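# Close spring-loaded cabinet door and slide its bolt up

## Task

A small cabinet is fixed to the desk, and a spring keeps swinging its door open. Close the door, then raise the bolt at the top of the door until it sits well inside the bracket on the frame above. Afterwards release everything and move the robot away. The door and bolt must stay in place without the robot holding them. The robot must not fall or be left leaning.

## Robot and tools

ROBOT. A Rainbow Robotics RB-Y1. It has a wheeled base 0.66 m long and 0.58 m wide, with two drive wheels and two rear casters; the front edge sits 0.10 m ahead of the wheel axle. It cannot drive sideways. Above the base is a torso (the leg folds at ankle, knee and hip), then two 7-joint arms with parallel grippers, and a pan/tilt head. The bent leg can poke out past the front of the base.

FRAMES. Base frame: origin on the floor between the drive wheels, x ahead, y to the left, z up. The chest, left_hand and right_hand positions in results use this frame. A hand point lies between its finger pads; the fingers point along its -z and close along its x. Printed hand positions can be off, especially at long reach. Odometry is the base frame at the scene's start, counted from wheel turns only (slip looks like travel). Heading runs -3.142 to 3.142, positive to the left.

execute_actions. Argument "actions" holds zero or one action; an empty list just reports state and images. An action can contain:
- "base": one relative move from where the base currently is. {"translate_m": d} drives d metres, forward positive, range -3 to 3. {"rotate_rad": d} turns in place, left (counter-clockwise seen from above) positive, range -3.2 to 3.2. A move needing over 8.667 s at its top speed is refused.
- "joints": one object keyed by joint name, each value an absolute target (radians, grippers in metres). Both arms, torso and head go in this one object. Ranges: torso_squat_rad 0 to 1.2 (bigger lowers a level chest); torso_shift_rad -0.3 to 0.6 (positive pushes hips forward); torso_pitch_rad -0.2 to 1.4 (positive leans forward); torso_yaw_rad -1.5 to 1.5 (positive left). Per arm: shoulder_pitch -2.356 to 2.356 (0 hangs, negative raises forward); left_shoulder_roll_rad 0 to 3.141 and right_shoulder_roll_rad -3.141 to 0 (away from the body lifts outward); shoulder_yaw -2.094 to 2.094 (positive turns a bent forearm left, both arms); elbow -2.617 to 0.01 (negative bends); forearm_roll -3.141 to 3.141; wrist_pitch -1.57 to 1.919 (negative tips the hand forward); hand_roll -2.705 to 2.705; rolls are counter-clockwise from above on a hanging arm for both sides. left_gripper_m and right_gripper_m 0 to 0.1 (opening between pads). head_pan_rad -0.523 to 0.523 (positive left, relative to chest); head_tilt_rad -0.35 to 1.57 (positive looks down). Done tolerance is ±0.02 rad, grippers ±0.004 m.
- "speeds": caps for this action only: translate_m 0.05 to 0.4 m/s, rotate_rad 0.1 to 1.509 rad/s (defaults are the maxima).
- "min_time_s": 0.1 to 8, a lower bound on how long each arm and head motion takes.
Default joint top speeds: arms 1 rad/s (forearm_roll, wrist_pitch, hand_roll 1.5), head 1.5, squat and pitch 0.3, shift 0.15, torso yaw 0.6, grippers 0.1 m/s. No action runs past 15 s. Parts of one action start together. A joint you omit may still push toward its earlier target. Unknown keys or out-of-range numbers refuse the whole call. "cameras" picks images: head_camera, left_wrist_camera, right_wrist_camera or all; omitted/null means all, [] none.

Torso combos must also hold: squat+shift <= 1.52; squat-shift+pitch <= 1.57; shift+0.5 pitch-0.4 squat <= 0.7; shift+0.3 pitch-0.5 squat <= 0.39. Breaking one leaves the commanded torso joints short, marked off_target.

wait: "seconds" 0 to 10; no new command, returns state and images.
zoom_image: "camera" plus "region" [x0, y0, x1, y1] in pixels from the top-left, at most 504 by 504, on that camera's latest full image. Head images are 896x504, wrist images 644x364.
finished_scene: "scene" is the number of the current scene; it ends it irreversibly and reports success.

RESULTS. joint_positions gives current values; base_status and joint_status say how each motion ended: done (base: wheels turned fully, slip possible), off_target, limit_stop_at_<name>, contact_stop, time_out, stopped_with_arm, not_followed. A contact_stop, time_out or stopped_with_arm in one member halts its whole group (torso; left arm; right arm), which then holds where it stopped. "joint command not followed" plus a cause line means a self- or arm-to-arm collision check refused that arm's targets (the gripper still moves); it may retry them later. limit_stop_at_own_body means a guard stopped a hand or arm before touching the robot's own body; move it away. on_its_own lists uncommanded parts; "held at" is a target, not a position. The pictures line names the images in order; cameras whose calibration changed are listed. Once a call reports a stop, the remaining calls of that reply are skipped.

CAUTIONS. After any stop the part may still be pressing: first back off the arms, in an action by themselves, then the torso. The base keeps driving into furniture without stopping, and the leg hitting furniture can shove the robot backward unreported. Never let the arms, grippers or fingers strike or squeeze each other. Too much torque on an arm joint (elbow 33.4 N m, wrist and forearm joints 23.2, shoulder 65.1) freezes the robot for 10 s. Motors warm while holding loads: MOTOR HOT warns at 65 °C, and an OVER-TEMPERATURE FAULT at 80 °C brakes that arm; resend targets afterwards. Heavy weight far forward can tip the robot. To grip, command an opening at least 0.005 m below the object's width (off_target is then normal). Avoid slamming the door, hard shoves and drops. The robot holds its last command while you think.

Each tool is called after ">>>" as a command line: name --argument value for each argument, lists and objects as JSON in quotes; but a table of rows of numbers goes row by row, as --pt "numbers of a row", without its own name.

## Session

>>> execute_actions --actions '[]'

Scene clock: 0.00 s.
base_odometry: x=+0.000 y=+0.000 heading=+0.000 (m, m, rad; odometry frame)
base_status: not commanded
joint_positions: torso_squat_rad=+0.350 torso_shift_rad=+0.001 torso_pitch_rad=+0.002 torso_yaw_rad=+0.000 left_shoulder_pitch_rad=+0.054 left_shoulder_roll_rad=+0.021 left_shoulder_yaw_rad=+0.046 left_elbow_rad=-0.152 left_forearm_roll_rad=-0.039 left_wrist_pitch_rad=+0.036 left_hand_roll_rad=+0.031 left_gripper_m=+0.100 right_shoulder_pitch_rad=+0.017 right_shoulder_roll_rad=-0.026 right_shoulder_yaw_rad=-0.018 right_elbow_rad=-0.282 right_forearm_roll_rad=-0.019 right_wrist_pitch_rad=+0.009 right_hand_roll_rad=-0.027 right_gripper_m=+0.100 head_pan_rad=+0.000 head_tilt_rad=+0.400
joint_status: not commanded
chest: x=-0.2267 y=+0.0010 z=+1.2475 quat_wxyz=(+1.000, -0.001, +0.001, +0.000) (m; base frame)
left_hand: x=-0.2011 y=+0.2401 z=+0.5623 quat_wxyz=(+0.999, +0.013, -0.032, +0.027) (m; base frame)
right_hand: x=-0.1057 y=-0.2431 z=+0.5734 quat_wxyz=(+0.991, -0.013, -0.127, -0.033) (m; base frame)
pictures: head_camera, left_wrist_camera, right_wrist_camera
Images, in order (width x height): head_camera 896x504, left_wrist_camera 644x364, right_wrist_camera 644x364.

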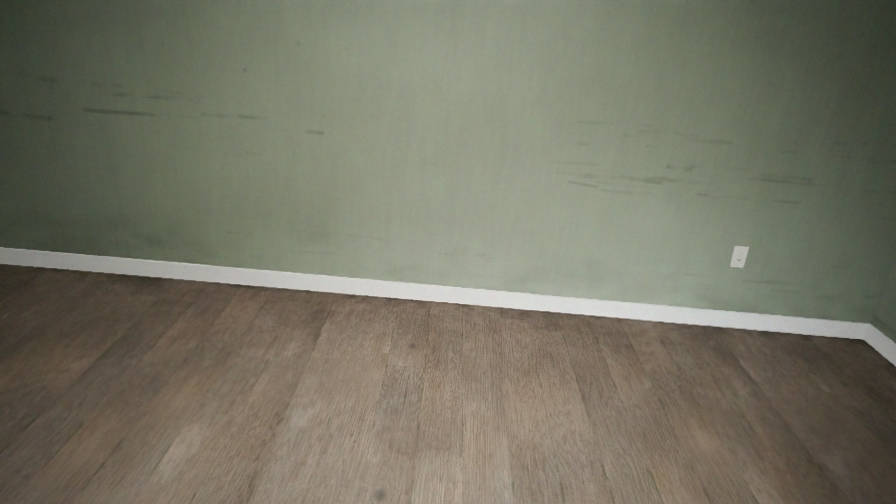

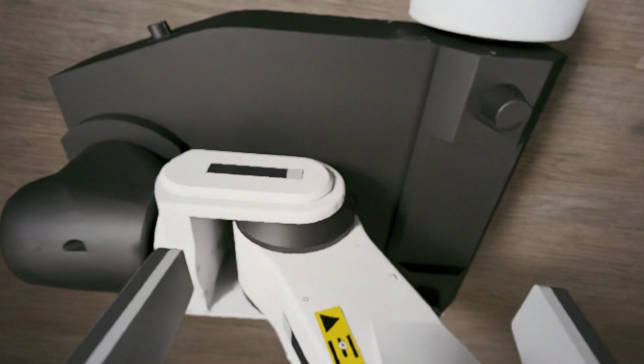

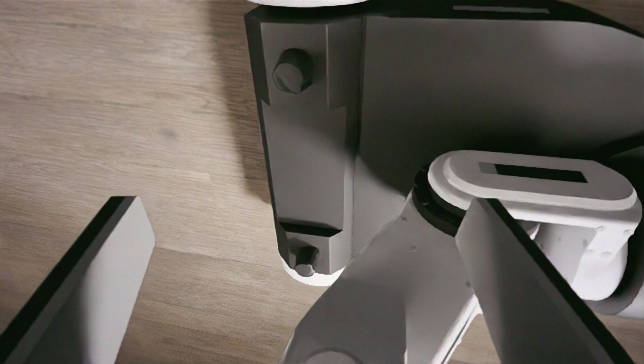

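>>> execute_actions --actions '[{"joints":{"head_pan_rad":0.52}}]' --cameras '["head_camera"]'

>>> execute_actions --actions '[{"joints":{"head_pan_rad":-0.52}}]' --cameras '["head_camera"]'

Scene clock: 3.23 s.
base_odometry: x=+0.000 y=+0.000 heading=+0.000 (m, m, rad; odometry frame)
base_status: not commanded
joint_positions: torso_squat_rad=+0.350 torso_shift_rad=+0.001 torso_pitch_rad=+0.002 torso_yaw_rad=+0.000 left_shoulder_pitch_rad=+0.054 left_shoulder_roll_rad=+0.021 left_shoulder_yaw_rad=+0.046 left_elbow_rad=-0.152 left_forearm_roll_rad=-0.039 left_wrist_pitch_rad=+0.036 left_hand_roll_rad=+0.031 left_gripper_m=+0.100 right_shoulder_pitch_rad=+0.017 right_shoulder_roll_rad=-0.026 right_shoulder_yaw_rad=-0.018 right_elbow_rad=-0.282 right_forearm_roll_rad=-0.019 right_wrist_pitch_rad=+0.009 right_hand_roll_rad=-0.027 right_gripper_m=+0.100 head_pan_rad=+0.520 head_tilt_rad=+0.400
joint_status: all done
chest: x=-0.2267 y=+0.0010 z=+1.2475 quat_wxyz=(+1.000, -0.001, +0.001, +0.000) (m; base frame)
left_hand: x=-0.2011 y=+0.2401 z=+0.5623 quat_wxyz=(+0.999, +0.013, -0.032, +0.027) (m; base frame)
right_hand: x=-0.1058 y=-0.2431 z=+0.5734 quat_wxyz=(+0.991, -0.013, -0.127, -0.033) (m; base frame)
pictures: head_camera
camera_calibration (this result's frames):
head_camera: T_world_to_cam=[[0.494543, -0.86506, 0.0842526, -0.026217], [-0.26663, -0.243259, -0.932595, 1.34776], [0.827246, 0.438744, -0.350953, 0.620273], [0, 0, 0, 1]] pos_world=[-0.140801, 0.0330334, 1.47681]
Images, in order (width x height): head_camera 896x504.

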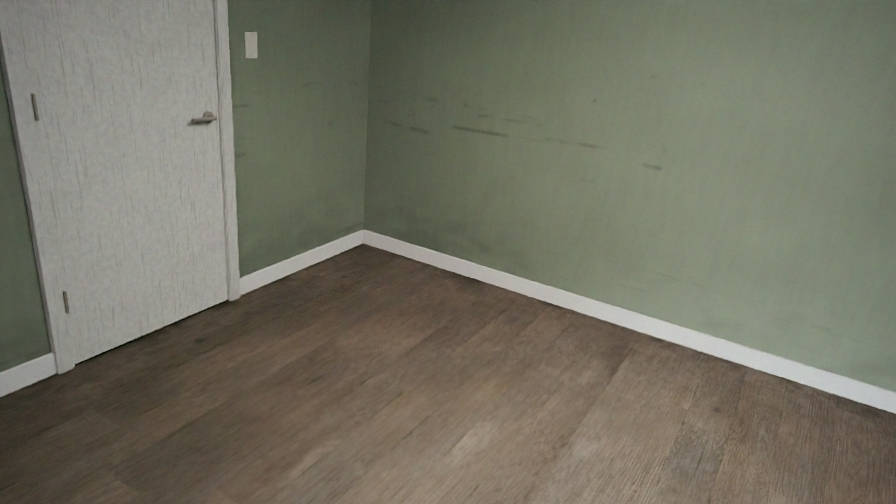

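Scene clock: 4.60 s.
base_odometry: x=+0.000 y=+0.000 heading=+0.000 (m, m, rad; odometry frame)
base_status: not commanded
joint_positions: torso_squat_rad=+0.350 torso_shift_rad=+0.001 torso_pitch_rad=+0.002 torso_yaw_rad=+0.000 left_shoulder_pitch_rad=+0.054 left_shoulder_roll_rad=+0.021 left_shoulder_yaw_rad=+0.046 left_elbow_rad=-0.152 left_forearm_roll_rad=-0.039 left_wrist_pitch_rad=+0.036 left_hand_roll_rad=+0.031 left_gripper_m=+0.100 right_shoulder_pitch_rad=+0.017 right_shoulder_roll_rad=-0.026 right_shoulder_yaw_rad=-0.018 right_elbow_rad=-0.282 right_forearm_roll_rad=-0.019 right_wrist_pitch_rad=+0.009 right_hand_roll_rad=-0.027 right_gripper_m=+0.100 head_pan_rad=-0.520 head_tilt_rad=+0.400
joint_status: all done
chest: x=-0.2267 y=+0.0010 z=+1.2475 quat_wxyz=(+1.000, -0.001, +0.001, +0.000) (m; base frame)
left_hand: x=-0.2011 y=+0.2401 z=+0.5623 quat_wxyz=(+0.999, +0.013, -0.032, +0.027) (m; base frame)
right_hand: x=-0.1058 y=-0.2431 z=+0.5734 quat_wxyz=(+0.991, -0.013, -0.127, -0.033) (m; base frame)
pictures: head_camera
camera_calibration (this result's frames):
head_camera: T_world_to_cam=[[-0.495675, -0.864251, 0.0858889, -0.230984], [-0.344259, 0.104721, -0.933016, 1.33206], [0.797366, -0.492041, -0.349434, 0.613146], [0, 0, 0, 1]] pos_world=[-0.144821, -0.0374297, 1.47692]
Images, in order (width x height): head_camera 896x504.

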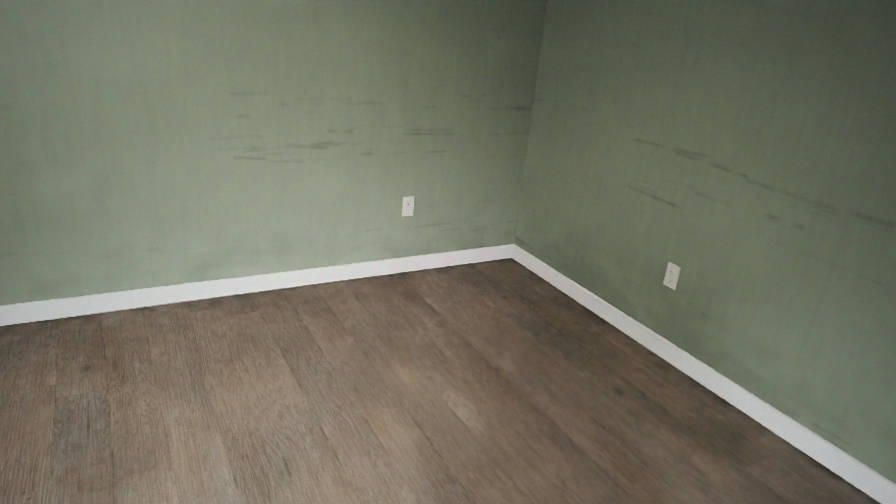

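Desk is behind.

>>> execute_actions --actions '[{"base":{"rotate_rad":3.14},"joints":{"head_pan_rad":0}}]' --cameras '["head_camera"]'

Scene clock: 11.47 s.
base_odometry: x=+0.000 y=+0.000 heading=+3.140 (m, m, rad; odometry frame)
base_status: done
joint_positions: torso_squat_rad=+0.350 torso_shift_rad=+0.001 torso_pitch_rad=+0.002 torso_yaw_rad=+0.000 left_shoulder_pitch_rad=+0.054 left_shoulder_roll_rad=+0.021 left_shoulder_yaw_rad=+0.046 left_elbow_rad=-0.152 left_forearm_roll_rad=-0.039 left_wrist_pitch_rad=+0.036 left_hand_roll_rad=+0.031 left_gripper_m=+0.100 right_shoulder_pitch_rad=+0.017 right_shoulder_roll_rad=-0.026 right_shoulder_yaw_rad=-0.018 right_elbow_rad=-0.282 right_forearm_roll_rad=-0.019 right_wrist_pitch_rad=+0.009 right_hand_roll_rad=-0.027 right_gripper_m=+0.100 head_pan_rad=+0.000 head_tilt_rad=+0.400
joint_status: all done
chest: x=-0.2268 y=+0.0009 z=+1.2475 quat_wxyz=(+1.000, -0.001, +0.001, +0.000) (m; base frame)
left_hand: x=-0.2011 y=+0.2402 z=+0.5623 quat_wxyz=(+0.999, +0.013, -0.032, +0.027) (m; base frame)
right_hand: x=-0.1058 y=-0.2431 z=+0.5734 quat_wxyz=(+0.991, -0.012, -0.128, -0.033) (m; base frame)
pictures: head_camera
camera_calibration (this result's frames):
head_camera: T_world_to_cam=[[-0.000711032, -0.99636, 0.0852417, -0.128738], [-0.351634, -0.0795488, -0.932751, 1.33036], [0.936137, -0.0306371, -0.350298, 0.642266], [0, 0, 0, 1]] pos_world=[-0.13354, -0.00276384, 1.47685]
Images, in order (width x height): head_camera 896x504.

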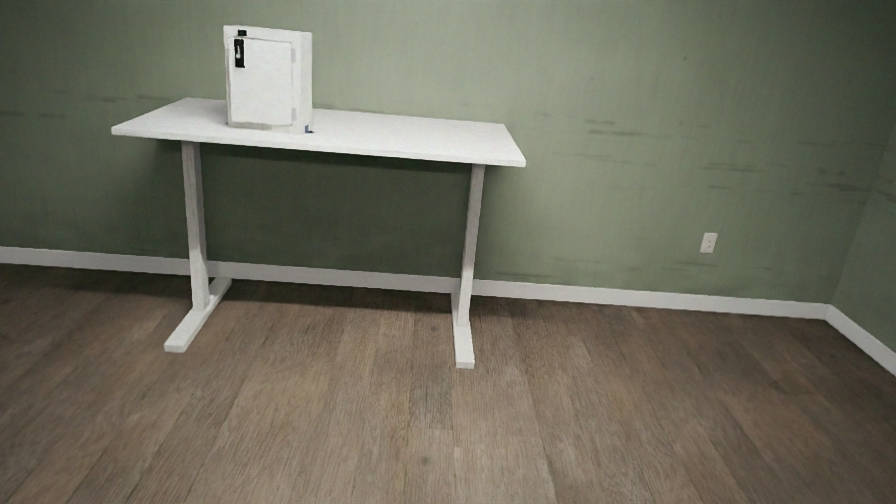

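>>> zoom_image --camera "head_camera" --region '[180, 0, 380, 150]'

Region (180, 0, 380, 150) of head_camera's 896x504 image, scaled by 2.520, with more detail than that image has; it fills the top 378 rows of this view, and the rest is white.

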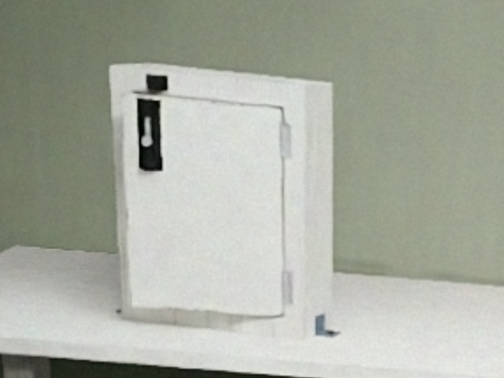

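>>> execute_actions --actions '[{"base":{"rotate_rad":0.4}}]' --cameras '[]'

>>> execute_actions --actions '[{"base":{"translate_m":1.6},"joints":{"left_shoulder_pitch_rad":-0.6,"left_shoulder_roll_rad":0.1,"left_shoulder_yaw_rad":0,"left_elbow_rad":-1.6,"left_wrist_pitch_rad":0.63,"left_forearm_roll_rad":0,"left_hand_roll_rad":0,"head_tilt_rad":0.25},"min_time_s":3}]' --cameras '[]'

>>> execute_actions --actions '[{"base":{"rotate_rad":-0.38}}]'

Scene clock: 71.33 s.
base_odometry: x=+0.000 y=+0.000 heading=-2.744 (m, m, rad; odometry frame)
base_status: done
joint_positions: torso_squat_rad=+0.350 torso_shift_rad=+0.001 torso_pitch_rad=+0.002 torso_yaw_rad=+0.000 left_shoulder_pitch_rad=+0.054 left_shoulder_roll_rad=+0.021 left_shoulder_yaw_rad=+0.046 left_elbow_rad=-0.152 left_forearm_roll_rad=-0.039 left_wrist_pitch_rad=+0.036 left_hand_roll_rad=+0.031 left_gripper_m=+0.100 right_shoulder_pitch_rad=+0.017 right_shoulder_roll_rad=-0.026 right_shoulder_yaw_rad=-0.018 right_elbow_rad=-0.282 right_forearm_roll_rad=-0.019 right_wrist_pitch_rad=+0.009 right_hand_roll_rad=-0.027 right_gripper_m=+0.100 head_pan_rad=+0.000 head_tilt_rad=+0.400
joint_status: not commanded
chest: x=-0.2268 y=+0.0009 z=+1.2475 quat_wxyz=(+1.000, -0.001, +0.001, +0.000) (m; base frame)
left_hand: x=-0.2011 y=+0.2402 z=+0.5623 quat_wxyz=(+0.999, +0.013, -0.032, +0.027) (m; base frame)
right_hand: x=-0.1058 y=-0.2431 z=+0.5734 quat_wxyz=(+0.991, -0.012, -0.128, -0.033) (m; base frame)
pictures: none
No camera images: the call's "cameras" was empty. Leave "cameras" out to get every camera's image.

Scene clock: 76.80 s.
base_odometry: x=-1.475 y=-0.620 heading=-2.743 (m, m, rad; odometry frame)
base_status: done
joint_positions: torso_squat_rad=+0.350 torso_shift_rad=+0.001 torso_pitch_rad=+0.002 torso_yaw_rad=+0.000 left_shoulder_pitch_rad=-0.600 left_shoulder_roll_rad=+0.100 left_shoulder_yaw_rad=+0.000 left_elbow_rad=-1.600 left_forearm_roll_rad=+0.000 left_wrist_pitch_rad=+0.630 left_hand_roll_rad=+0.000 left_gripper_m=+0.100 right_shoulder_pitch_rad=+0.017 right_shoulder_roll_rad=-0.026 right_shoulder_yaw_rad=-0.018 right_elbow_rad=-0.282 right_forearm_roll_rad=-0.019 right_wrist_pitch_rad=+0.009 right_hand_roll_rad=-0.027 right_gripper_m=+0.100 head_pan_rad=+0.000 head_tilt_rad=+0.250
joint_status: all done
chest: x=-0.2267 y=+0.0009 z=+1.2475 quat_wxyz=(+1.000, -0.001, +0.001, +0.000) (m; base frame)
left_hand: x=+0.4031 y=+0.1464 z=+1.2208 quat_wxyz=(+0.713, +0.001, -0.694, -0.099) (m; base frame)
right_hand: x=-0.1057 y=-0.2431 z=+0.5734 quat_wxyz=(+0.991, -0.012, -0.128, -0.033) (m; base frame)
pictures: none
No camera images: the call's "cameras" was empty. Leave "cameras" out to get every camera's image.

Scene clock: 78.87 s.
base_odometry: x=-1.475 y=-0.620 heading=-3.123 (m, m, rad; odometry frame)
base_status: done
joint_positions: torso_squat_rad=+0.350 torso_shift_rad=+0.001 torso_pitch_rad=+0.002 torso_yaw_rad=+0.000 left_shoulder_pitch_rad=-0.600 left_shoulder_roll_rad=+0.100 left_shoulder_yaw_rad=+0.000 left_elbow_rad=-1.600 left_forearm_roll_rad=+0.000 left_wrist_pitch_rad=+0.630 left_hand_roll_rad=+0.000 left_gripper_m=+0.100 right_shoulder_pitch_rad=+0.017 right_shoulder_roll_rad=-0.026 right_shoulder_yaw_rad=-0.018 right_elbow_rad=-0.282 right_forearm_roll_rad=-0.019 right_wrist_pitch_rad=+0.009 right_hand_roll_rad=-0.027 right_gripper_m=+0.100 head_pan_rad=+0.000 head_tilt_rad=+0.250
joint_status: not commanded
chest: x=-0.2267 y=+0.0010 z=+1.2475 quat_wxyz=(+1.000, -0.001, +0.001, +0.000) (m; base frame)
left_hand: x=+0.4030 y=+0.1464 z=+1.2208 quat_wxyz=(+0.713, +0.001, -0.694, -0.099) (m; base frame)
right_hand: x=-0.1057 y=-0.2431 z=+0.5734 quat_wxyz=(+0.991, -0.013, -0.128, -0.033) (m; base frame)
pictures: head_camera, left_wrist_camera, right_wrist_camera
camera_calibration (this result's frames):
head_camera: T_world_to_cam=[[-0.0132094, -0.996352, 0.0843058, -0.129894], [-0.208271, -0.0797223, -0.974817, 1.42059], [0.977982, -0.0304352, -0.206458, 0.442534], [0, 0, 0, 1]] pos_world=[-0.138638, -0.00269898, 1.48713]
left_wrist_camera: T_world_to_cam=[[0.109181, -0.129694, 0.985525, -1.22044], [-0.676986, -0.735673, -0.0218143, 0.455605], [0.727853, -0.664804, -0.168123, 0.0899367], [0, 0, 0, 1]] pos_world=[0.376226, 0.236683, 1.22783]
right_wrist_camera: T_world_to_cam=[[-0.976791, 0.0220058, -0.21306, 0.0267943], [-0.118681, 0.772452, 0.623885, -0.153631], [0.178308, 0.634691, -0.751913, 0.686204], [0, 0, 0, 1]] pos_world=[-0.114416, -0.317445, 0.617523]
Images, in order (width x height): head_camera 896x504, left_wrist_camera 644x364, right_wrist_camera 644x364.

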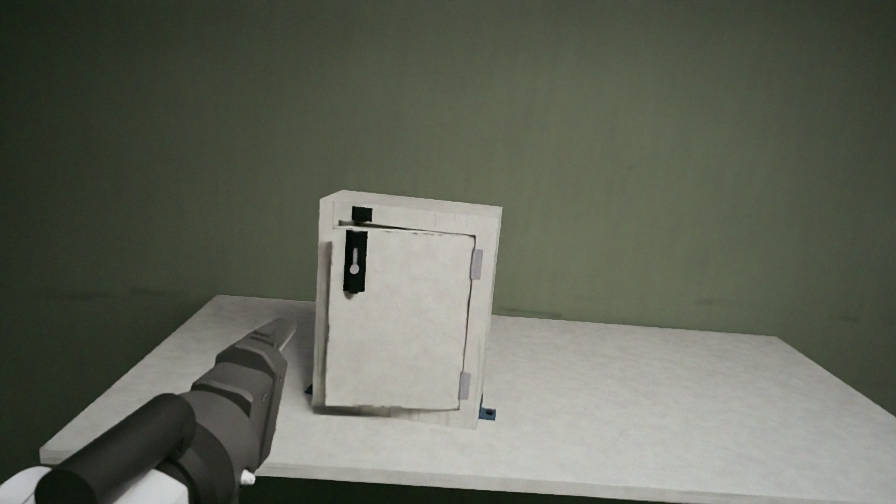

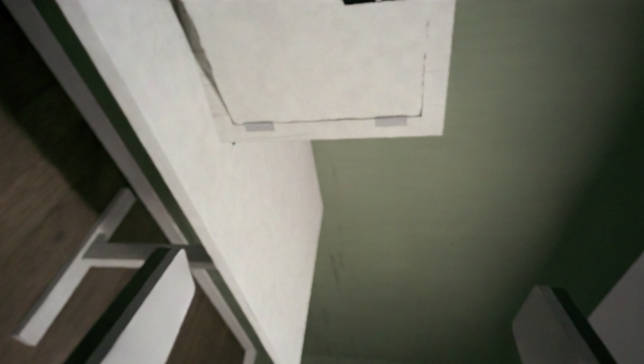

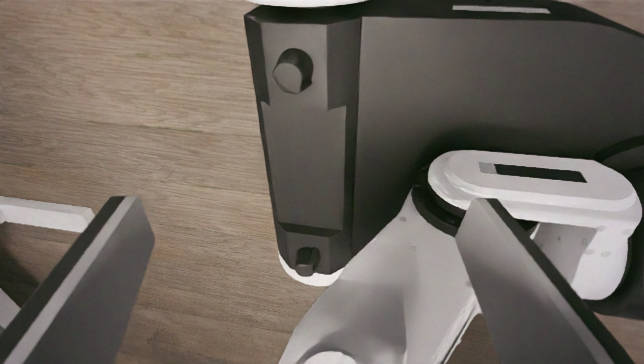

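>>> zoom_image --camera "head_camera" --region '[300, 180, 440, 320]'

Region (300, 180, 440, 320) of head_camera's 896x504 image, scaled by 3.600, with more detail than that image has.

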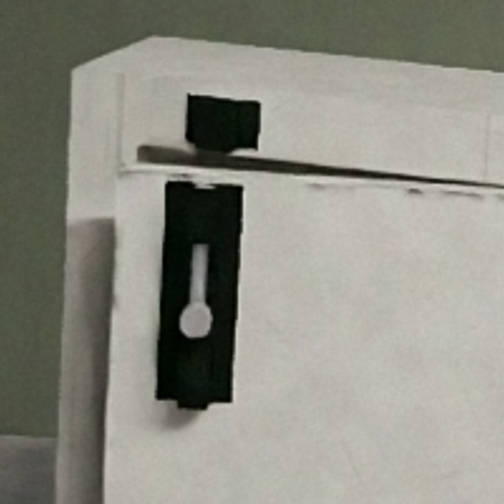

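>>> execute_actions --actions '[{"base":{"translate_m":0.27},"joints":{"left_shoulder_yaw_rad":-0.06,"left_gripper_m":0,"head_tilt_rad":0.4}}]' --cameras '["head_camera","left_wrist_camera"]'

Scene clock: 92.50 s.
base_odometry: x=-1.745 y=-0.625 heading=-3.124 (m, m, rad; odometry frame)
base_status: done
joint_positions: torso_squat_rad=+0.350 torso_shift_rad=+0.001 torso_pitch_rad=+0.002 torso_yaw_rad=+0.000 left_shoulder_pitch_rad=-0.600 left_shoulder_roll_rad=+0.100 left_shoulder_yaw_rad=-0.060 left_elbow_rad=-1.600 left_forearm_roll_rad=+0.000 left_wrist_pitch_rad=+0.630 left_hand_roll_rad=+0.000 left_gripper_m=+0.000 right_shoulder_pitch_rad=+0.017 right_shoulder_roll_rad=-0.026 right_shoulder_yaw_rad=-0.018 right_elbow_rad=-0.282 right_forearm_roll_rad=-0.019 right_wrist_pitch_rad=+0.009 right_hand_roll_rad=-0.027 right_gripper_m=+0.100 head_pan_rad=+0.000 head_tilt_rad=+0.400
joint_status: all done
chest: x=-0.2267 y=+0.0009 z=+1.2475 quat_wxyz=(+1.000, -0.001, +0.001, +0.000) (m; base frame)
left_hand: x=+0.3984 y=+0.1184 z=+1.2163 quat_wxyz=(+0.711, -0.005, -0.691, -0.128) (m; base frame)
right_hand: x=-0.1057 y=-0.2431 z=+0.5734 quat_wxyz=(+0.991, -0.012, -0.128, -0.033) (m; base frame)
pictures: head_camera, left_wrist_camera
camera_calibration (this result's frames):
head_camera: T_world_to_cam=[[-0.00071903, -0.996359, 0.0852538, -0.128746], [-0.351641, -0.0795571, -0.932748, 1.3304], [0.936135, -0.0306494, -0.350303, 0.642168], [0, 0, 0, 1]] pos_world=[-0.133426, -0.00275282, 1.47686]
left_wrist_camera: T_world_to_cam=[[0.10412, -0.167271, 0.980398, -1.20649], [-0.713131, -0.699671, -0.0436389, 0.468432], [0.693256, -0.694608, -0.192136, 0.120527], [0, 0, 0, 1]] pos_world=[0.376118, 0.209657, 1.22644]
Images, in order (width x height): head_camera 896x504, left_wrist_camera 644x364.

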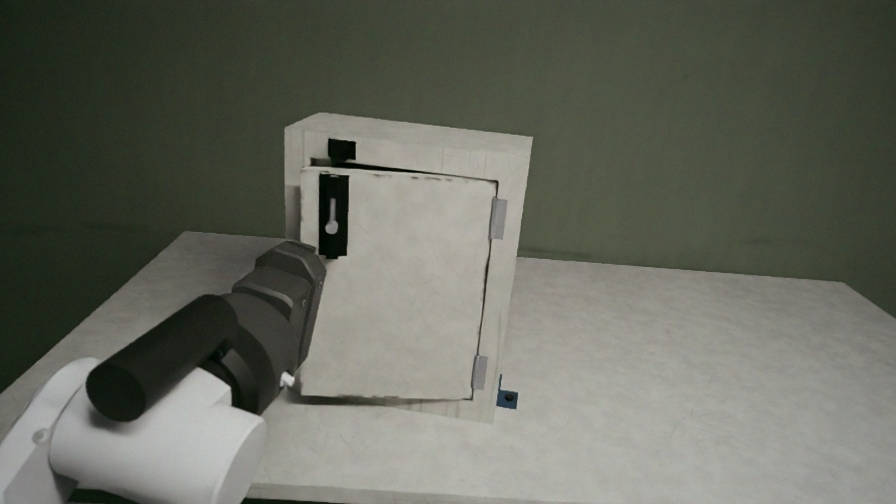

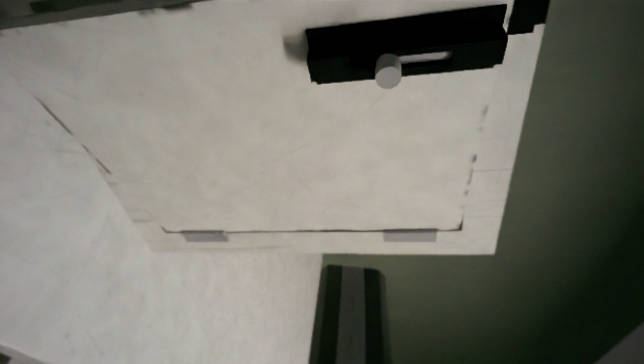

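>>> execute_actions --actions '[{"base":{"translate_m":0.1},"joints":{"torso_squat_rad":0.395}}]' --cameras '["head_camera","left_wrist_camera"]'

Scene clock: 99.07 s.
base_odometry: x=-1.845 y=-0.627 heading=-3.124 (m, m, rad; odometry frame)
base_status: done
joint_positions: torso_squat_rad=+0.395 torso_shift_rad=+0.001 torso_pitch_rad=+0.002 torso_yaw_rad=+0.000 left_shoulder_pitch_rad=-0.600 left_shoulder_roll_rad=+0.100 left_shoulder_yaw_rad=-0.060 left_elbow_rad=-1.600 left_forearm_roll_rad=+0.000 left_wrist_pitch_rad=+0.630 left_hand_roll_rad=+0.000 left_gripper_m=+0.000 right_shoulder_pitch_rad=+0.017 right_shoulder_roll_rad=-0.026 right_shoulder_yaw_rad=-0.018 right_elbow_rad=-0.282 right_forearm_roll_rad=-0.019 right_wrist_pitch_rad=+0.009 right_hand_roll_rad=-0.027 right_gripper_m=+0.100 head_pan_rad=+0.000 head_tilt_rad=+0.400
joint_status: all done
chest: x=-0.2267 y=+0.0009 z=+1.2360 quat_wxyz=(+1.000, -0.001, +0.001, +0.000) (m; base frame)
left_hand: x=+0.3983 y=+0.1184 z=+1.2049 quat_wxyz=(+0.711, -0.005, -0.691, -0.128) (m; base frame)
right_hand: x=-0.1057 y=-0.2431 z=+0.5619 quat_wxyz=(+0.991, -0.012, -0.128, -0.033) (m; base frame)
pictures: head_camera, left_wrist_camera
camera_calibration (this result's frames):
head_camera: T_world_to_cam=[[-0.000720138, -0.996359, 0.0852537, -0.127774], [-0.351622, -0.0795573, -0.932755, 1.31967], [0.936142, -0.0306488, -0.350285, 0.638139], [0, 0, 0, 1]] pos_world=[-0.133455, -0.00276106, 1.46535]
left_wrist_camera: T_world_to_cam=[[0.104084, -0.167281, 0.9804, -1.19521], [-0.713125, -0.699675, -0.043674, 0.467952], [0.693267, -0.694602, -0.192117, 0.118308], [0, 0, 0, 1]] pos_world=[0.376091, 0.209655, 1.21495]
Images, in order (width x height): head_camera 896x504, left_wrist_camera 644x364.

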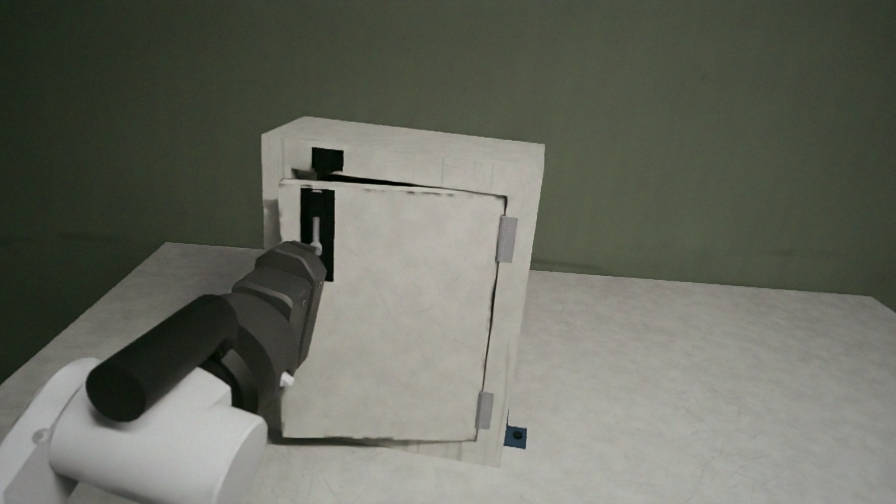

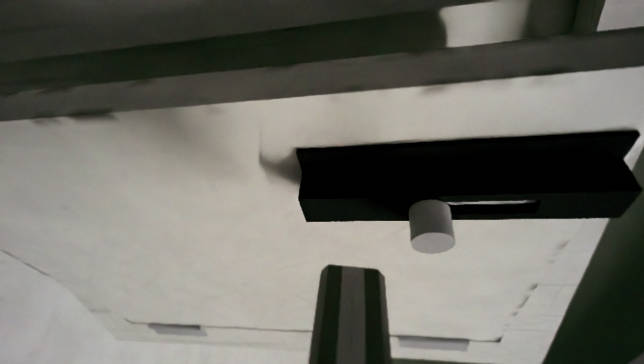

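>>> execute_actions --actions '[{"base":{"translate_m":0.04},"speeds":{"translate_m":0.05}}]' --cameras '["head_camera","left_wrist_camera"]'

Scene clock: 102.90 s.
base_odometry: x=-1.885 y=-0.627 heading=-3.124 (m, m, rad; odometry frame)
base_status: done
joint_positions: torso_squat_rad=+0.395 torso_shift_rad=+0.001 torso_pitch_rad=+0.002 torso_yaw_rad=+0.000 left_shoulder_pitch_rad=-0.600 left_shoulder_roll_rad=+0.100 left_shoulder_yaw_rad=-0.060 left_elbow_rad=-1.600 left_forearm_roll_rad=+0.000 left_wrist_pitch_rad=+0.630 left_hand_roll_rad=+0.000 left_gripper_m=+0.000 right_shoulder_pitch_rad=+0.017 right_shoulder_roll_rad=-0.026 right_shoulder_yaw_rad=-0.018 right_elbow_rad=-0.282 right_forearm_roll_rad=-0.019 right_wrist_pitch_rad=+0.009 right_hand_roll_rad=-0.027 right_gripper_m=+0.100 head_pan_rad=+0.000 head_tilt_rad=+0.400
joint_status: not commanded
chest: x=-0.2268 y=+0.0009 z=+1.2360 quat_wxyz=(+1.000, -0.001, +0.001, +0.000) (m; base frame)
left_hand: x=+0.3983 y=+0.1184 z=+1.2049 quat_wxyz=(+0.711, -0.005, -0.692, -0.128) (m; base frame)
right_hand: x=-0.1057 y=-0.2431 z=+0.5619 quat_wxyz=(+0.991, -0.012, -0.128, -0.033) (m; base frame)
pictures: head_camera, left_wrist_camera
camera_calibration (this result's frames):
head_camera: T_world_to_cam=[[-0.000723634, -0.996359, 0.0852536, -0.127774], [-0.351585, -0.0795572, -0.93277, 1.31969], [0.936156, -0.0306488, -0.350247, 0.638114], [0, 0, 0, 1]] pos_world=[-0.133485, -0.00276105, 1.46535]
left_wrist_camera: T_world_to_cam=[[0.104038, -0.167281, 0.980405, -1.19522], [-0.713123, -0.699675, -0.043707, 0.467978], [0.693276, -0.694602, -0.192085, 0.118285], [0, 0, 0, 1]] pos_world=[0.37607, 0.209655, 1.21498]
Images, in order (width x height): head_camera 896x504, left_wrist_camera 644x364.

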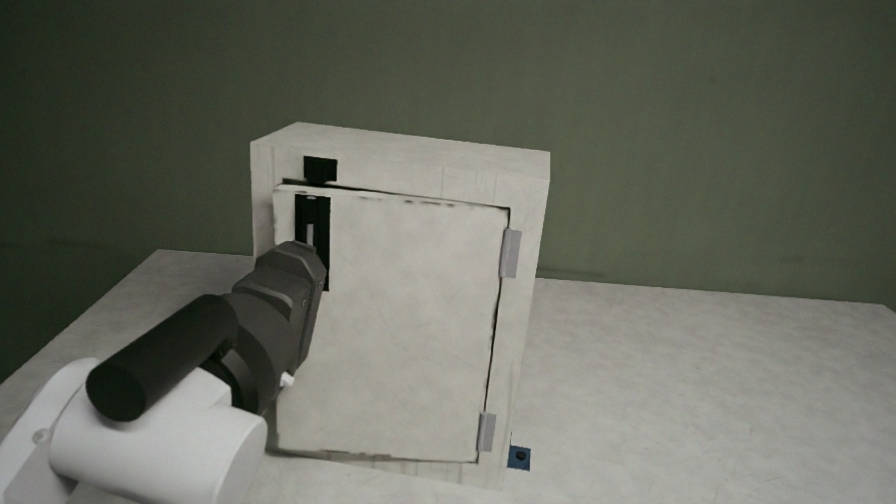

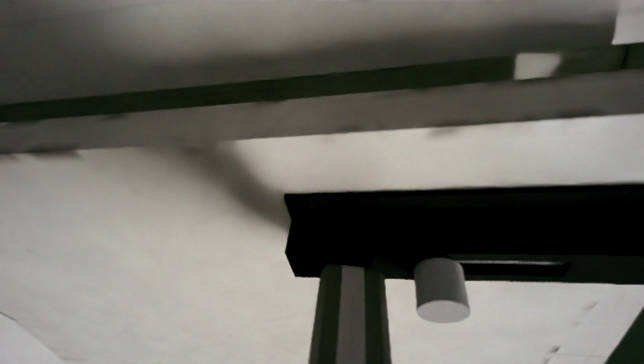

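>>> execute_actions --actions '[{"base":{"translate_m":0.02},"speeds":{"translate_m":0.05},"joints":{"left_shoulder_yaw_rad":-0.035},"min_time_s":1}]' --cameras '["head_camera","left_wrist_camera"]'

>>> zoom_image --camera "head_camera" --region '[240, 130, 400, 290]'

Scene clock: 117.93 s.
base_odometry: x=-1.905 y=-0.628 heading=-3.125 (m, m, rad; odometry frame)
base_status: done
joint_positions: torso_squat_rad=+0.395 torso_shift_rad=+0.001 torso_pitch_rad=+0.001 torso_yaw_rad=+0.000 left_shoulder_pitch_rad=-0.600 left_shoulder_roll_rad=+0.100 left_shoulder_yaw_rad=-0.035 left_elbow_rad=-1.600 left_forearm_roll_rad=+0.000 left_wrist_pitch_rad=+0.630 left_hand_roll_rad=+0.000 left_gripper_m=+0.000 right_shoulder_pitch_rad=+0.017 right_shoulder_roll_rad=-0.026 right_shoulder_yaw_rad=-0.018 right_elbow_rad=-0.282 right_forearm_roll_rad=-0.019 right_wrist_pitch_rad=+0.009 right_hand_roll_rad=-0.027 right_gripper_m=+0.100 head_pan_rad=+0.000 head_tilt_rad=+0.400
joint_status: all done
chest: x=-0.2269 y=+0.0009 z=+1.2360 quat_wxyz=(+1.000, -0.001, +0.001, +0.000) (m; base frame)
left_hand: x=+0.4003 y=+0.1298 z=+1.2069 quat_wxyz=(+0.712, -0.003, -0.693, -0.116) (m; base frame)
right_hand: x=-0.1057 y=-0.2431 z=+0.5620 quat_wxyz=(+0.991, -0.012, -0.128, -0.033) (m; base frame)
pictures: head_camera, left_wrist_camera
camera_calibration (this result's frames):
head_camera: T_world_to_cam=[[-0.000738606, -0.996359, 0.0852535, -0.127777], [-0.351419, -0.0795573, -0.932832, 1.31975], [0.936218, -0.0306487, -0.350081, 0.638041], [0, 0, 0, 1]] pos_world=[-0.133655, -0.00276106, 1.46536]
left_wrist_camera: T_world_to_cam=[[0.106147, -0.151984, 0.982667, -1.20107], [-0.698587, -0.714665, -0.0350727, 0.463122], [0.707608, -0.682755, -0.182034, 0.105797], [0, 0, 0, 1]] pos_world=[0.376159, 0.220667, 1.21576]
Images, in order (width x height): head_camera 896x504, left_wrist_camera 644x364.

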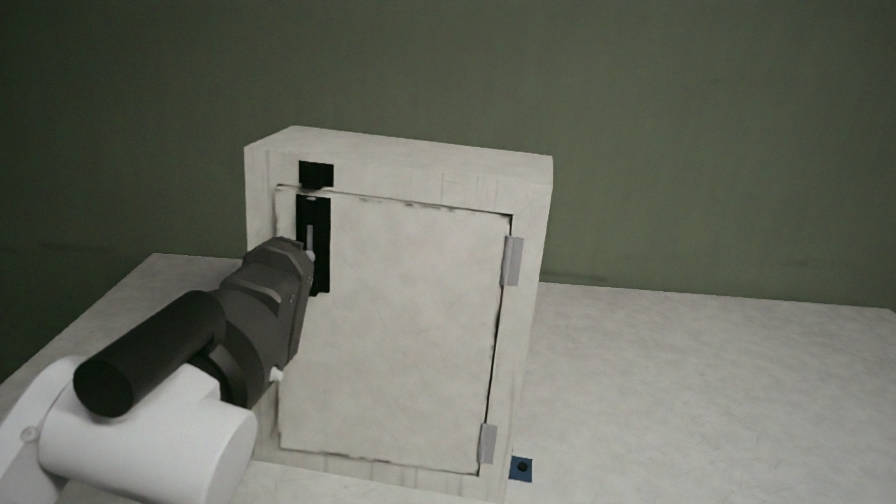

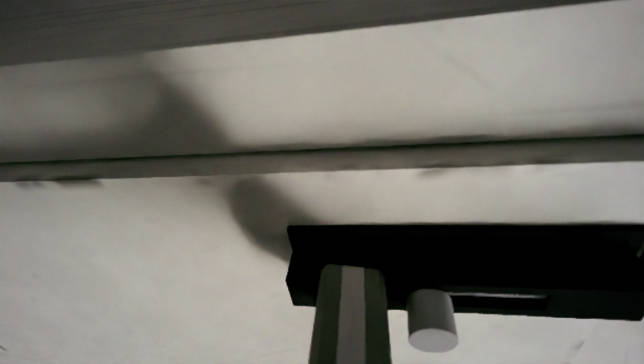

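Region (240, 130, 400, 290) of head_camera's 896x504 image, scaled by 3.150, with more detail than that image has.

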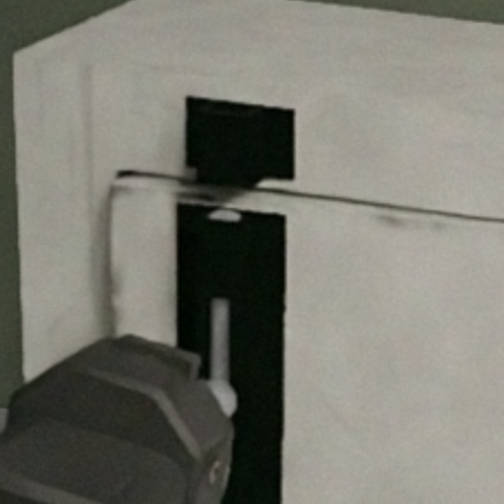

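>>> execute_actions --actions '[{"base":{"translate_m":0.009},"speeds":{"translate_m":0.05},"joints":{"left_shoulder_yaw_rad":-0.047},"min_time_s":0.6}]' --cameras '["head_camera","left_wrist_camera"]'

>>> zoom_image --camera "head_camera" --region '[240, 130, 400, 290]'

Scene clock: 121.67 s.
base_odometry: x=-1.914 y=-0.628 heading=-3.125 (m, m, rad; odometry frame)
base_status: done
joint_positions: torso_squat_rad=+0.395 torso_shift_rad=+0.001 torso_pitch_rad=+0.001 torso_yaw_rad=+0.000 left_shoulder_pitch_rad=-0.600 left_shoulder_roll_rad=+0.100 left_shoulder_yaw_rad=-0.046 left_elbow_rad=-1.601 left_forearm_roll_rad=+0.000 left_wrist_pitch_rad=+0.630 left_hand_roll_rad=+0.000 left_gripper_m=+0.000 right_shoulder_pitch_rad=+0.017 right_shoulder_roll_rad=-0.026 right_shoulder_yaw_rad=-0.018 right_elbow_rad=-0.282 right_forearm_roll_rad=-0.019 right_wrist_pitch_rad=+0.009 right_hand_roll_rad=-0.027 right_gripper_m=+0.100 head_pan_rad=+0.000 head_tilt_rad=+0.400
joint_status: all done
chest: x=-0.2272 y=+0.0010 z=+1.2360 quat_wxyz=(+1.000, -0.001, +0.001, +0.000) (m; base frame)
left_hand: x=+0.3990 y=+0.1252 z=+1.2063 quat_wxyz=(+0.711, -0.003, -0.692, -0.121) (m; base frame)
right_hand: x=-0.1056 y=-0.2431 z=+0.5620 quat_wxyz=(+0.991, -0.013, -0.128, -0.033) (m; base frame)
pictures: head_camera, left_wrist_camera
camera_calibration (this result's frames):
head_camera: T_world_to_cam=[[-0.00054552, -0.996351, 0.0853485, -0.12778], [-0.351026, -0.0797267, -0.932966, 1.3199], [0.936366, -0.0304685, -0.349701, 0.637859], [0, 0, 0, 1]] pos_world=[-0.13402, -0.0026474, 1.46539]
left_wrist_camera: T_world_to_cam=[[0.104664, -0.158947, 0.981724, -1.19844], [-0.70467, -0.708431, -0.0395727, 0.466005], [0.701773, -0.687649, -0.186152, 0.111341], [0, 0, 0, 1]] pos_world=[0.375678, 0.216207, 1.21571]
Images, in order (width x height): head_camera 896x504, left_wrist_camera 644x364.

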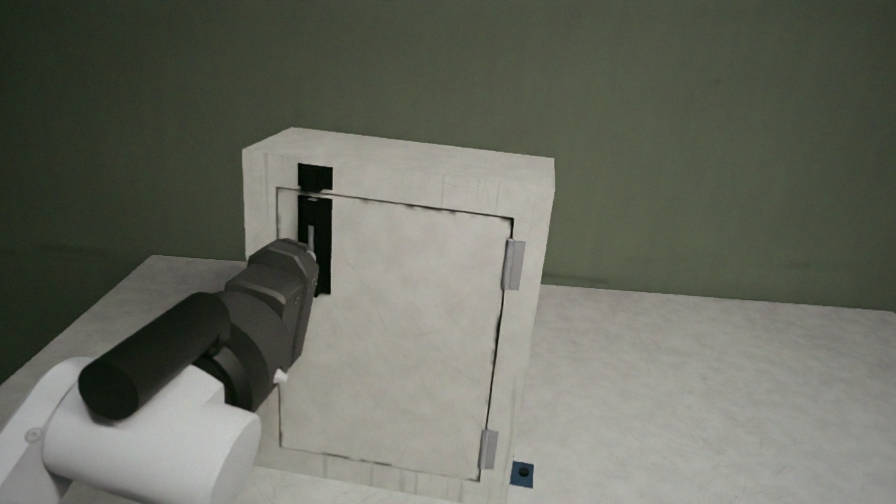

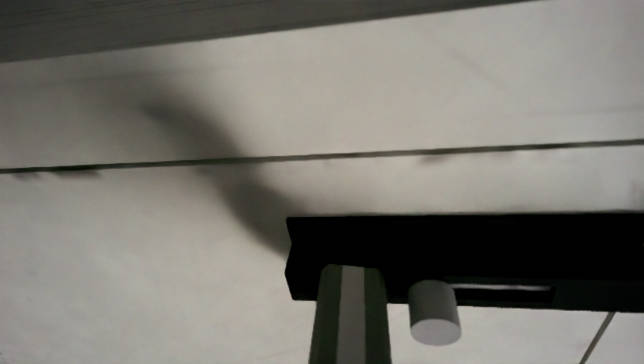

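Region (240, 130, 400, 290) of head_camera's 896x504 image, scaled by 3.150, with more detail than that image has.

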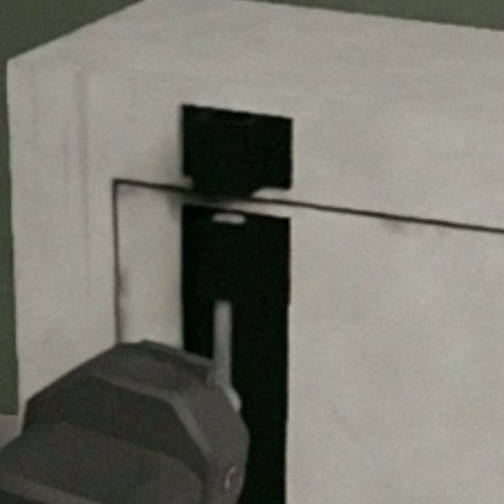

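>>> execute_actions --actions '[{"joints":{"torso_squat_rad":0.25}}]' --cameras '["head_camera","left_wrist_camera"]'

Scene clock: 124.10 s.
base_odometry: x=-1.914 y=-0.628 heading=-3.125 (m, m, rad; odometry frame)
base_status: not commanded
joint_positions: torso_squat_rad=+0.250 torso_shift_rad=+0.001 torso_pitch_rad=+0.001 torso_yaw_rad=+0.000 left_shoulder_pitch_rad=-0.598 left_shoulder_roll_rad=+0.100 left_shoulder_yaw_rad=-0.047 left_elbow_rad=-1.600 left_forearm_roll_rad=+0.000 left_wrist_pitch_rad=+0.631 left_hand_roll_rad=+0.000 left_gripper_m=+0.000 right_shoulder_pitch_rad=+0.017 right_shoulder_roll_rad=-0.026 right_shoulder_yaw_rad=-0.018 right_elbow_rad=-0.282 right_forearm_roll_rad=-0.019 right_wrist_pitch_rad=+0.009 right_hand_roll_rad=-0.027 right_gripper_m=+0.100 head_pan_rad=+0.000 head_tilt_rad=+0.400
joint_status: all done
chest: x=-0.2271 y=+0.0010 z=+1.2682 quat_wxyz=(+1.000, -0.001, +0.001, +0.000) (m; base frame)
left_hand: x=+0.3990 y=+0.1251 z=+1.2368 quat_wxyz=(+0.712, -0.004, -0.691, -0.121) (m; base frame)
right_hand: x=-0.1056 y=-0.2430 z=+0.5941 quat_wxyz=(+0.991, -0.013, -0.128, -0.033) (m; base frame)
pictures: head_camera, left_wrist_camera
camera_calibration (this result's frames):
head_camera: T_world_to_cam=[[-0.000525913, -0.996351, 0.0853526, -0.130499], [-0.351244, -0.0797303, -0.932883, 1.34978], [0.936284, -0.0304702, -0.34992, 0.649268], [0, 0, 0, 1]] pos_world=[-0.133865, -0.00262041, 1.49752]
left_wrist_camera: T_world_to_cam=[[0.107797, -0.159352, 0.981319, -1.22909], [-0.704876, -0.708333, -0.037593, 0.464785], [0.701092, -0.687656, -0.188679, 0.12037], [0, 0, 0, 1]] pos_world=[0.375717, 0.216139, 1.24631]
Images, in order (width x height): head_camera 896x504, left_wrist_camera 644x364.

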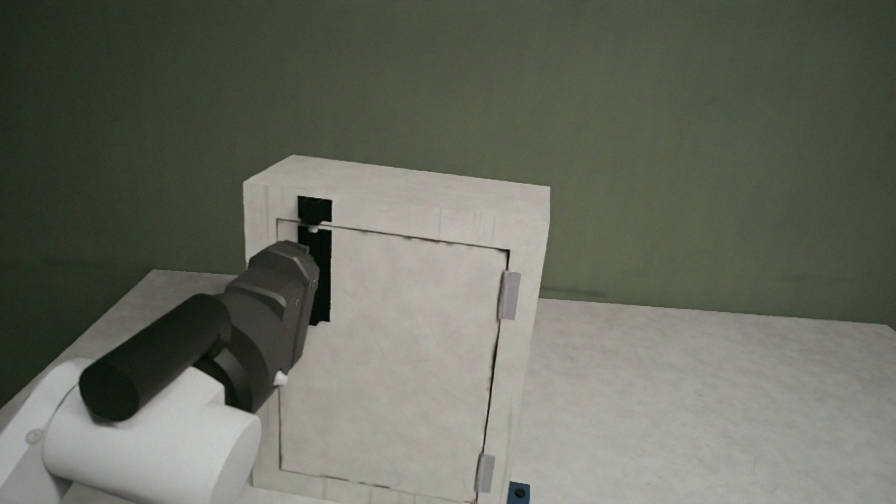

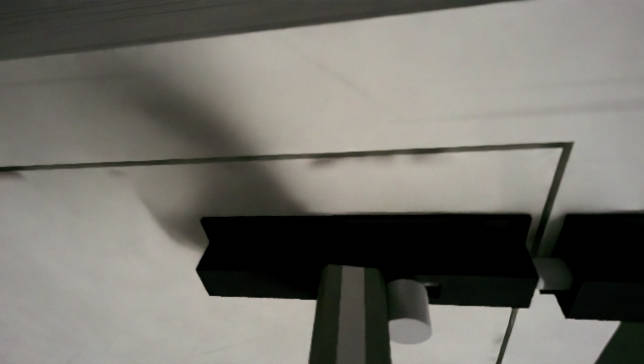

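In. A little more.

>>> execute_actions --actions '[{"joints":{"torso_squat_rad":0.21}}]' --cameras '["left_wrist_camera"]'

>>> execute_actions --actions '[{"base":{"translate_m":-0.3}}]' --cameras '["head_camera","left_wrist_camera"]'

Scene clock: 128.13 s.
base_odometry: x=-1.914 y=-0.628 heading=-3.125 (m, m, rad; odometry frame)
base_status: not commanded
joint_positions: torso_squat_rad=+0.210 torso_shift_rad=+0.001 torso_pitch_rad=+0.001 torso_yaw_rad=+0.000 left_shoulder_pitch_rad=-0.598 left_shoulder_roll_rad=+0.100 left_shoulder_yaw_rad=-0.047 left_elbow_rad=-1.600 left_forearm_roll_rad=+0.000 left_wrist_pitch_rad=+0.631 left_hand_roll_rad=+0.000 left_gripper_m=+0.000 right_shoulder_pitch_rad=+0.017 right_shoulder_roll_rad=-0.026 right_shoulder_yaw_rad=-0.018 right_elbow_rad=-0.282 right_forearm_roll_rad=-0.019 right_wrist_pitch_rad=+0.009 right_hand_roll_rad=-0.027 right_gripper_m=+0.100 head_pan_rad=+0.000 head_tilt_rad=+0.400
joint_status: all done
chest: x=-0.2271 y=+0.0010 z=+1.2745 quat_wxyz=(+1.000, -0.001, +0.001, +0.000) (m; base frame)
left_hand: x=+0.3990 y=+0.1251 z=+1.2431 quat_wxyz=(+0.712, -0.004, -0.691, -0.121) (m; base frame)
right_hand: x=-0.1056 y=-0.2430 z=+0.6005 quat_wxyz=(+0.991, -0.013, -0.128, -0.033) (m; base frame)
pictures: left_wrist_camera
camera_calibration (this result's frames):
left_wrist_camera: T_world_to_cam=[[0.107913, -0.159349, 0.981307, -1.23532], [-0.704872, -0.708342, -0.0375099, 0.464928], [0.701077, -0.687648, -0.18876, 0.121673], [0, 0, 0, 1]] pos_world=[0.37572, 0.216149, 1.25263]
Images, in order (width x height): left_wrist_camera 644x364.

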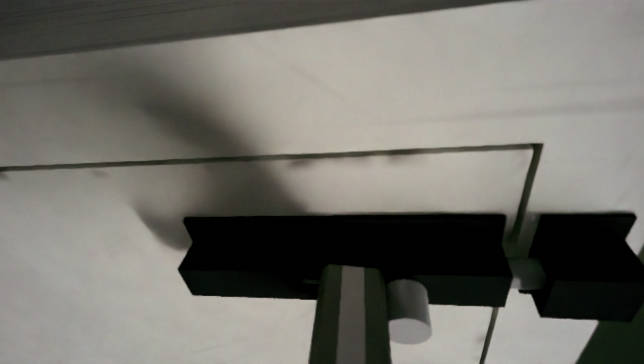

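Scene clock: 130.43 s.
base_odometry: x=-1.614 y=-0.623 heading=-3.126 (m, m, rad; odometry frame)
base_status: done
joint_positions: torso_squat_rad=+0.210 torso_shift_rad=+0.001 torso_pitch_rad=+0.002 torso_yaw_rad=+0.000 left_shoulder_pitch_rad=-0.600 left_shoulder_roll_rad=+0.100 left_shoulder_yaw_rad=-0.047 left_elbow_rad=-1.600 left_forearm_roll_rad=+0.000 left_wrist_pitch_rad=+0.630 left_hand_roll_rad=+0.000 left_gripper_m=+0.000 right_shoulder_pitch_rad=+0.017 right_shoulder_roll_rad=-0.026 right_shoulder_yaw_rad=-0.018 right_elbow_rad=-0.282 right_forearm_roll_rad=-0.019 right_wrist_pitch_rad=+0.009 right_hand_roll_rad=-0.027 right_gripper_m=+0.100 head_pan_rad=+0.000 head_tilt_rad=+0.400
joint_status: not commanded
chest: x=-0.2267 y=+0.0010 z=+1.2745 quat_wxyz=(+1.000, -0.001, +0.001, +0.000) (m; base frame)
left_hand: x=+0.3995 y=+0.1245 z=+1.2444 quat_wxyz=(+0.711, -0.004, -0.692, -0.122) (m; base frame)
right_hand: x=-0.1058 y=-0.2431 z=+0.6005 quat_wxyz=(+0.991, -0.013, -0.127, -0.033) (m; base frame)
pictures: head_camera, left_wrist_camera
camera_calibration (this result's frames):
head_camera: T_world_to_cam=[[-0.000683299, -0.996356, 0.0852938, -0.131046], [-0.351544, -0.0796102, -0.93278, 1.35566], [0.936171, -0.0306219, -0.350209, 0.651541], [0, 0, 0, 1]] pos_world=[-0.13347, -0.00269239, 1.50388]
left_wrist_camera: T_world_to_cam=[[0.105463, -0.159371, 0.981569, -1.23603], [-0.705447, -0.707683, -0.0391058, 0.467006], [0.700872, -0.688321, -0.187062, 0.119236], [0, 0, 0, 1]] pos_world=[0.376235, 0.215578, 1.25381]
Images, in order (width x height): head_camera 896x504, left_wrist_camera 644x364.

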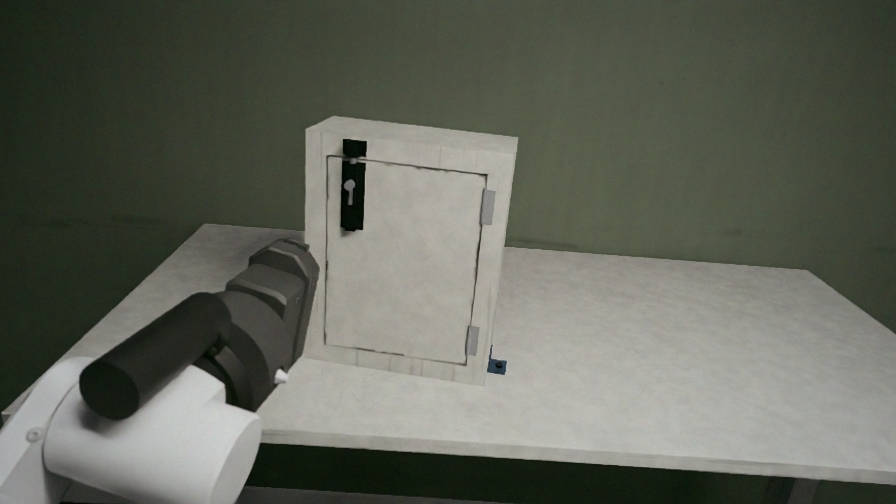

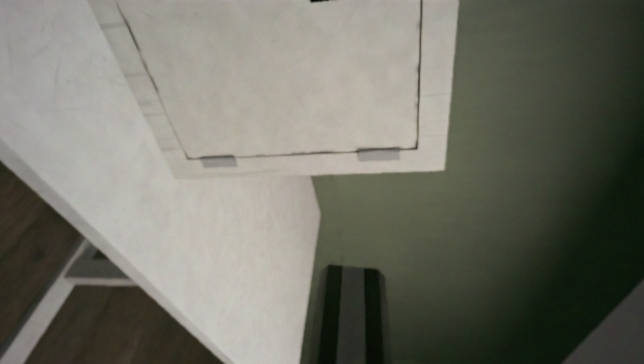

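>>> finished_scene --scene 1

The scene is finished: the task was done.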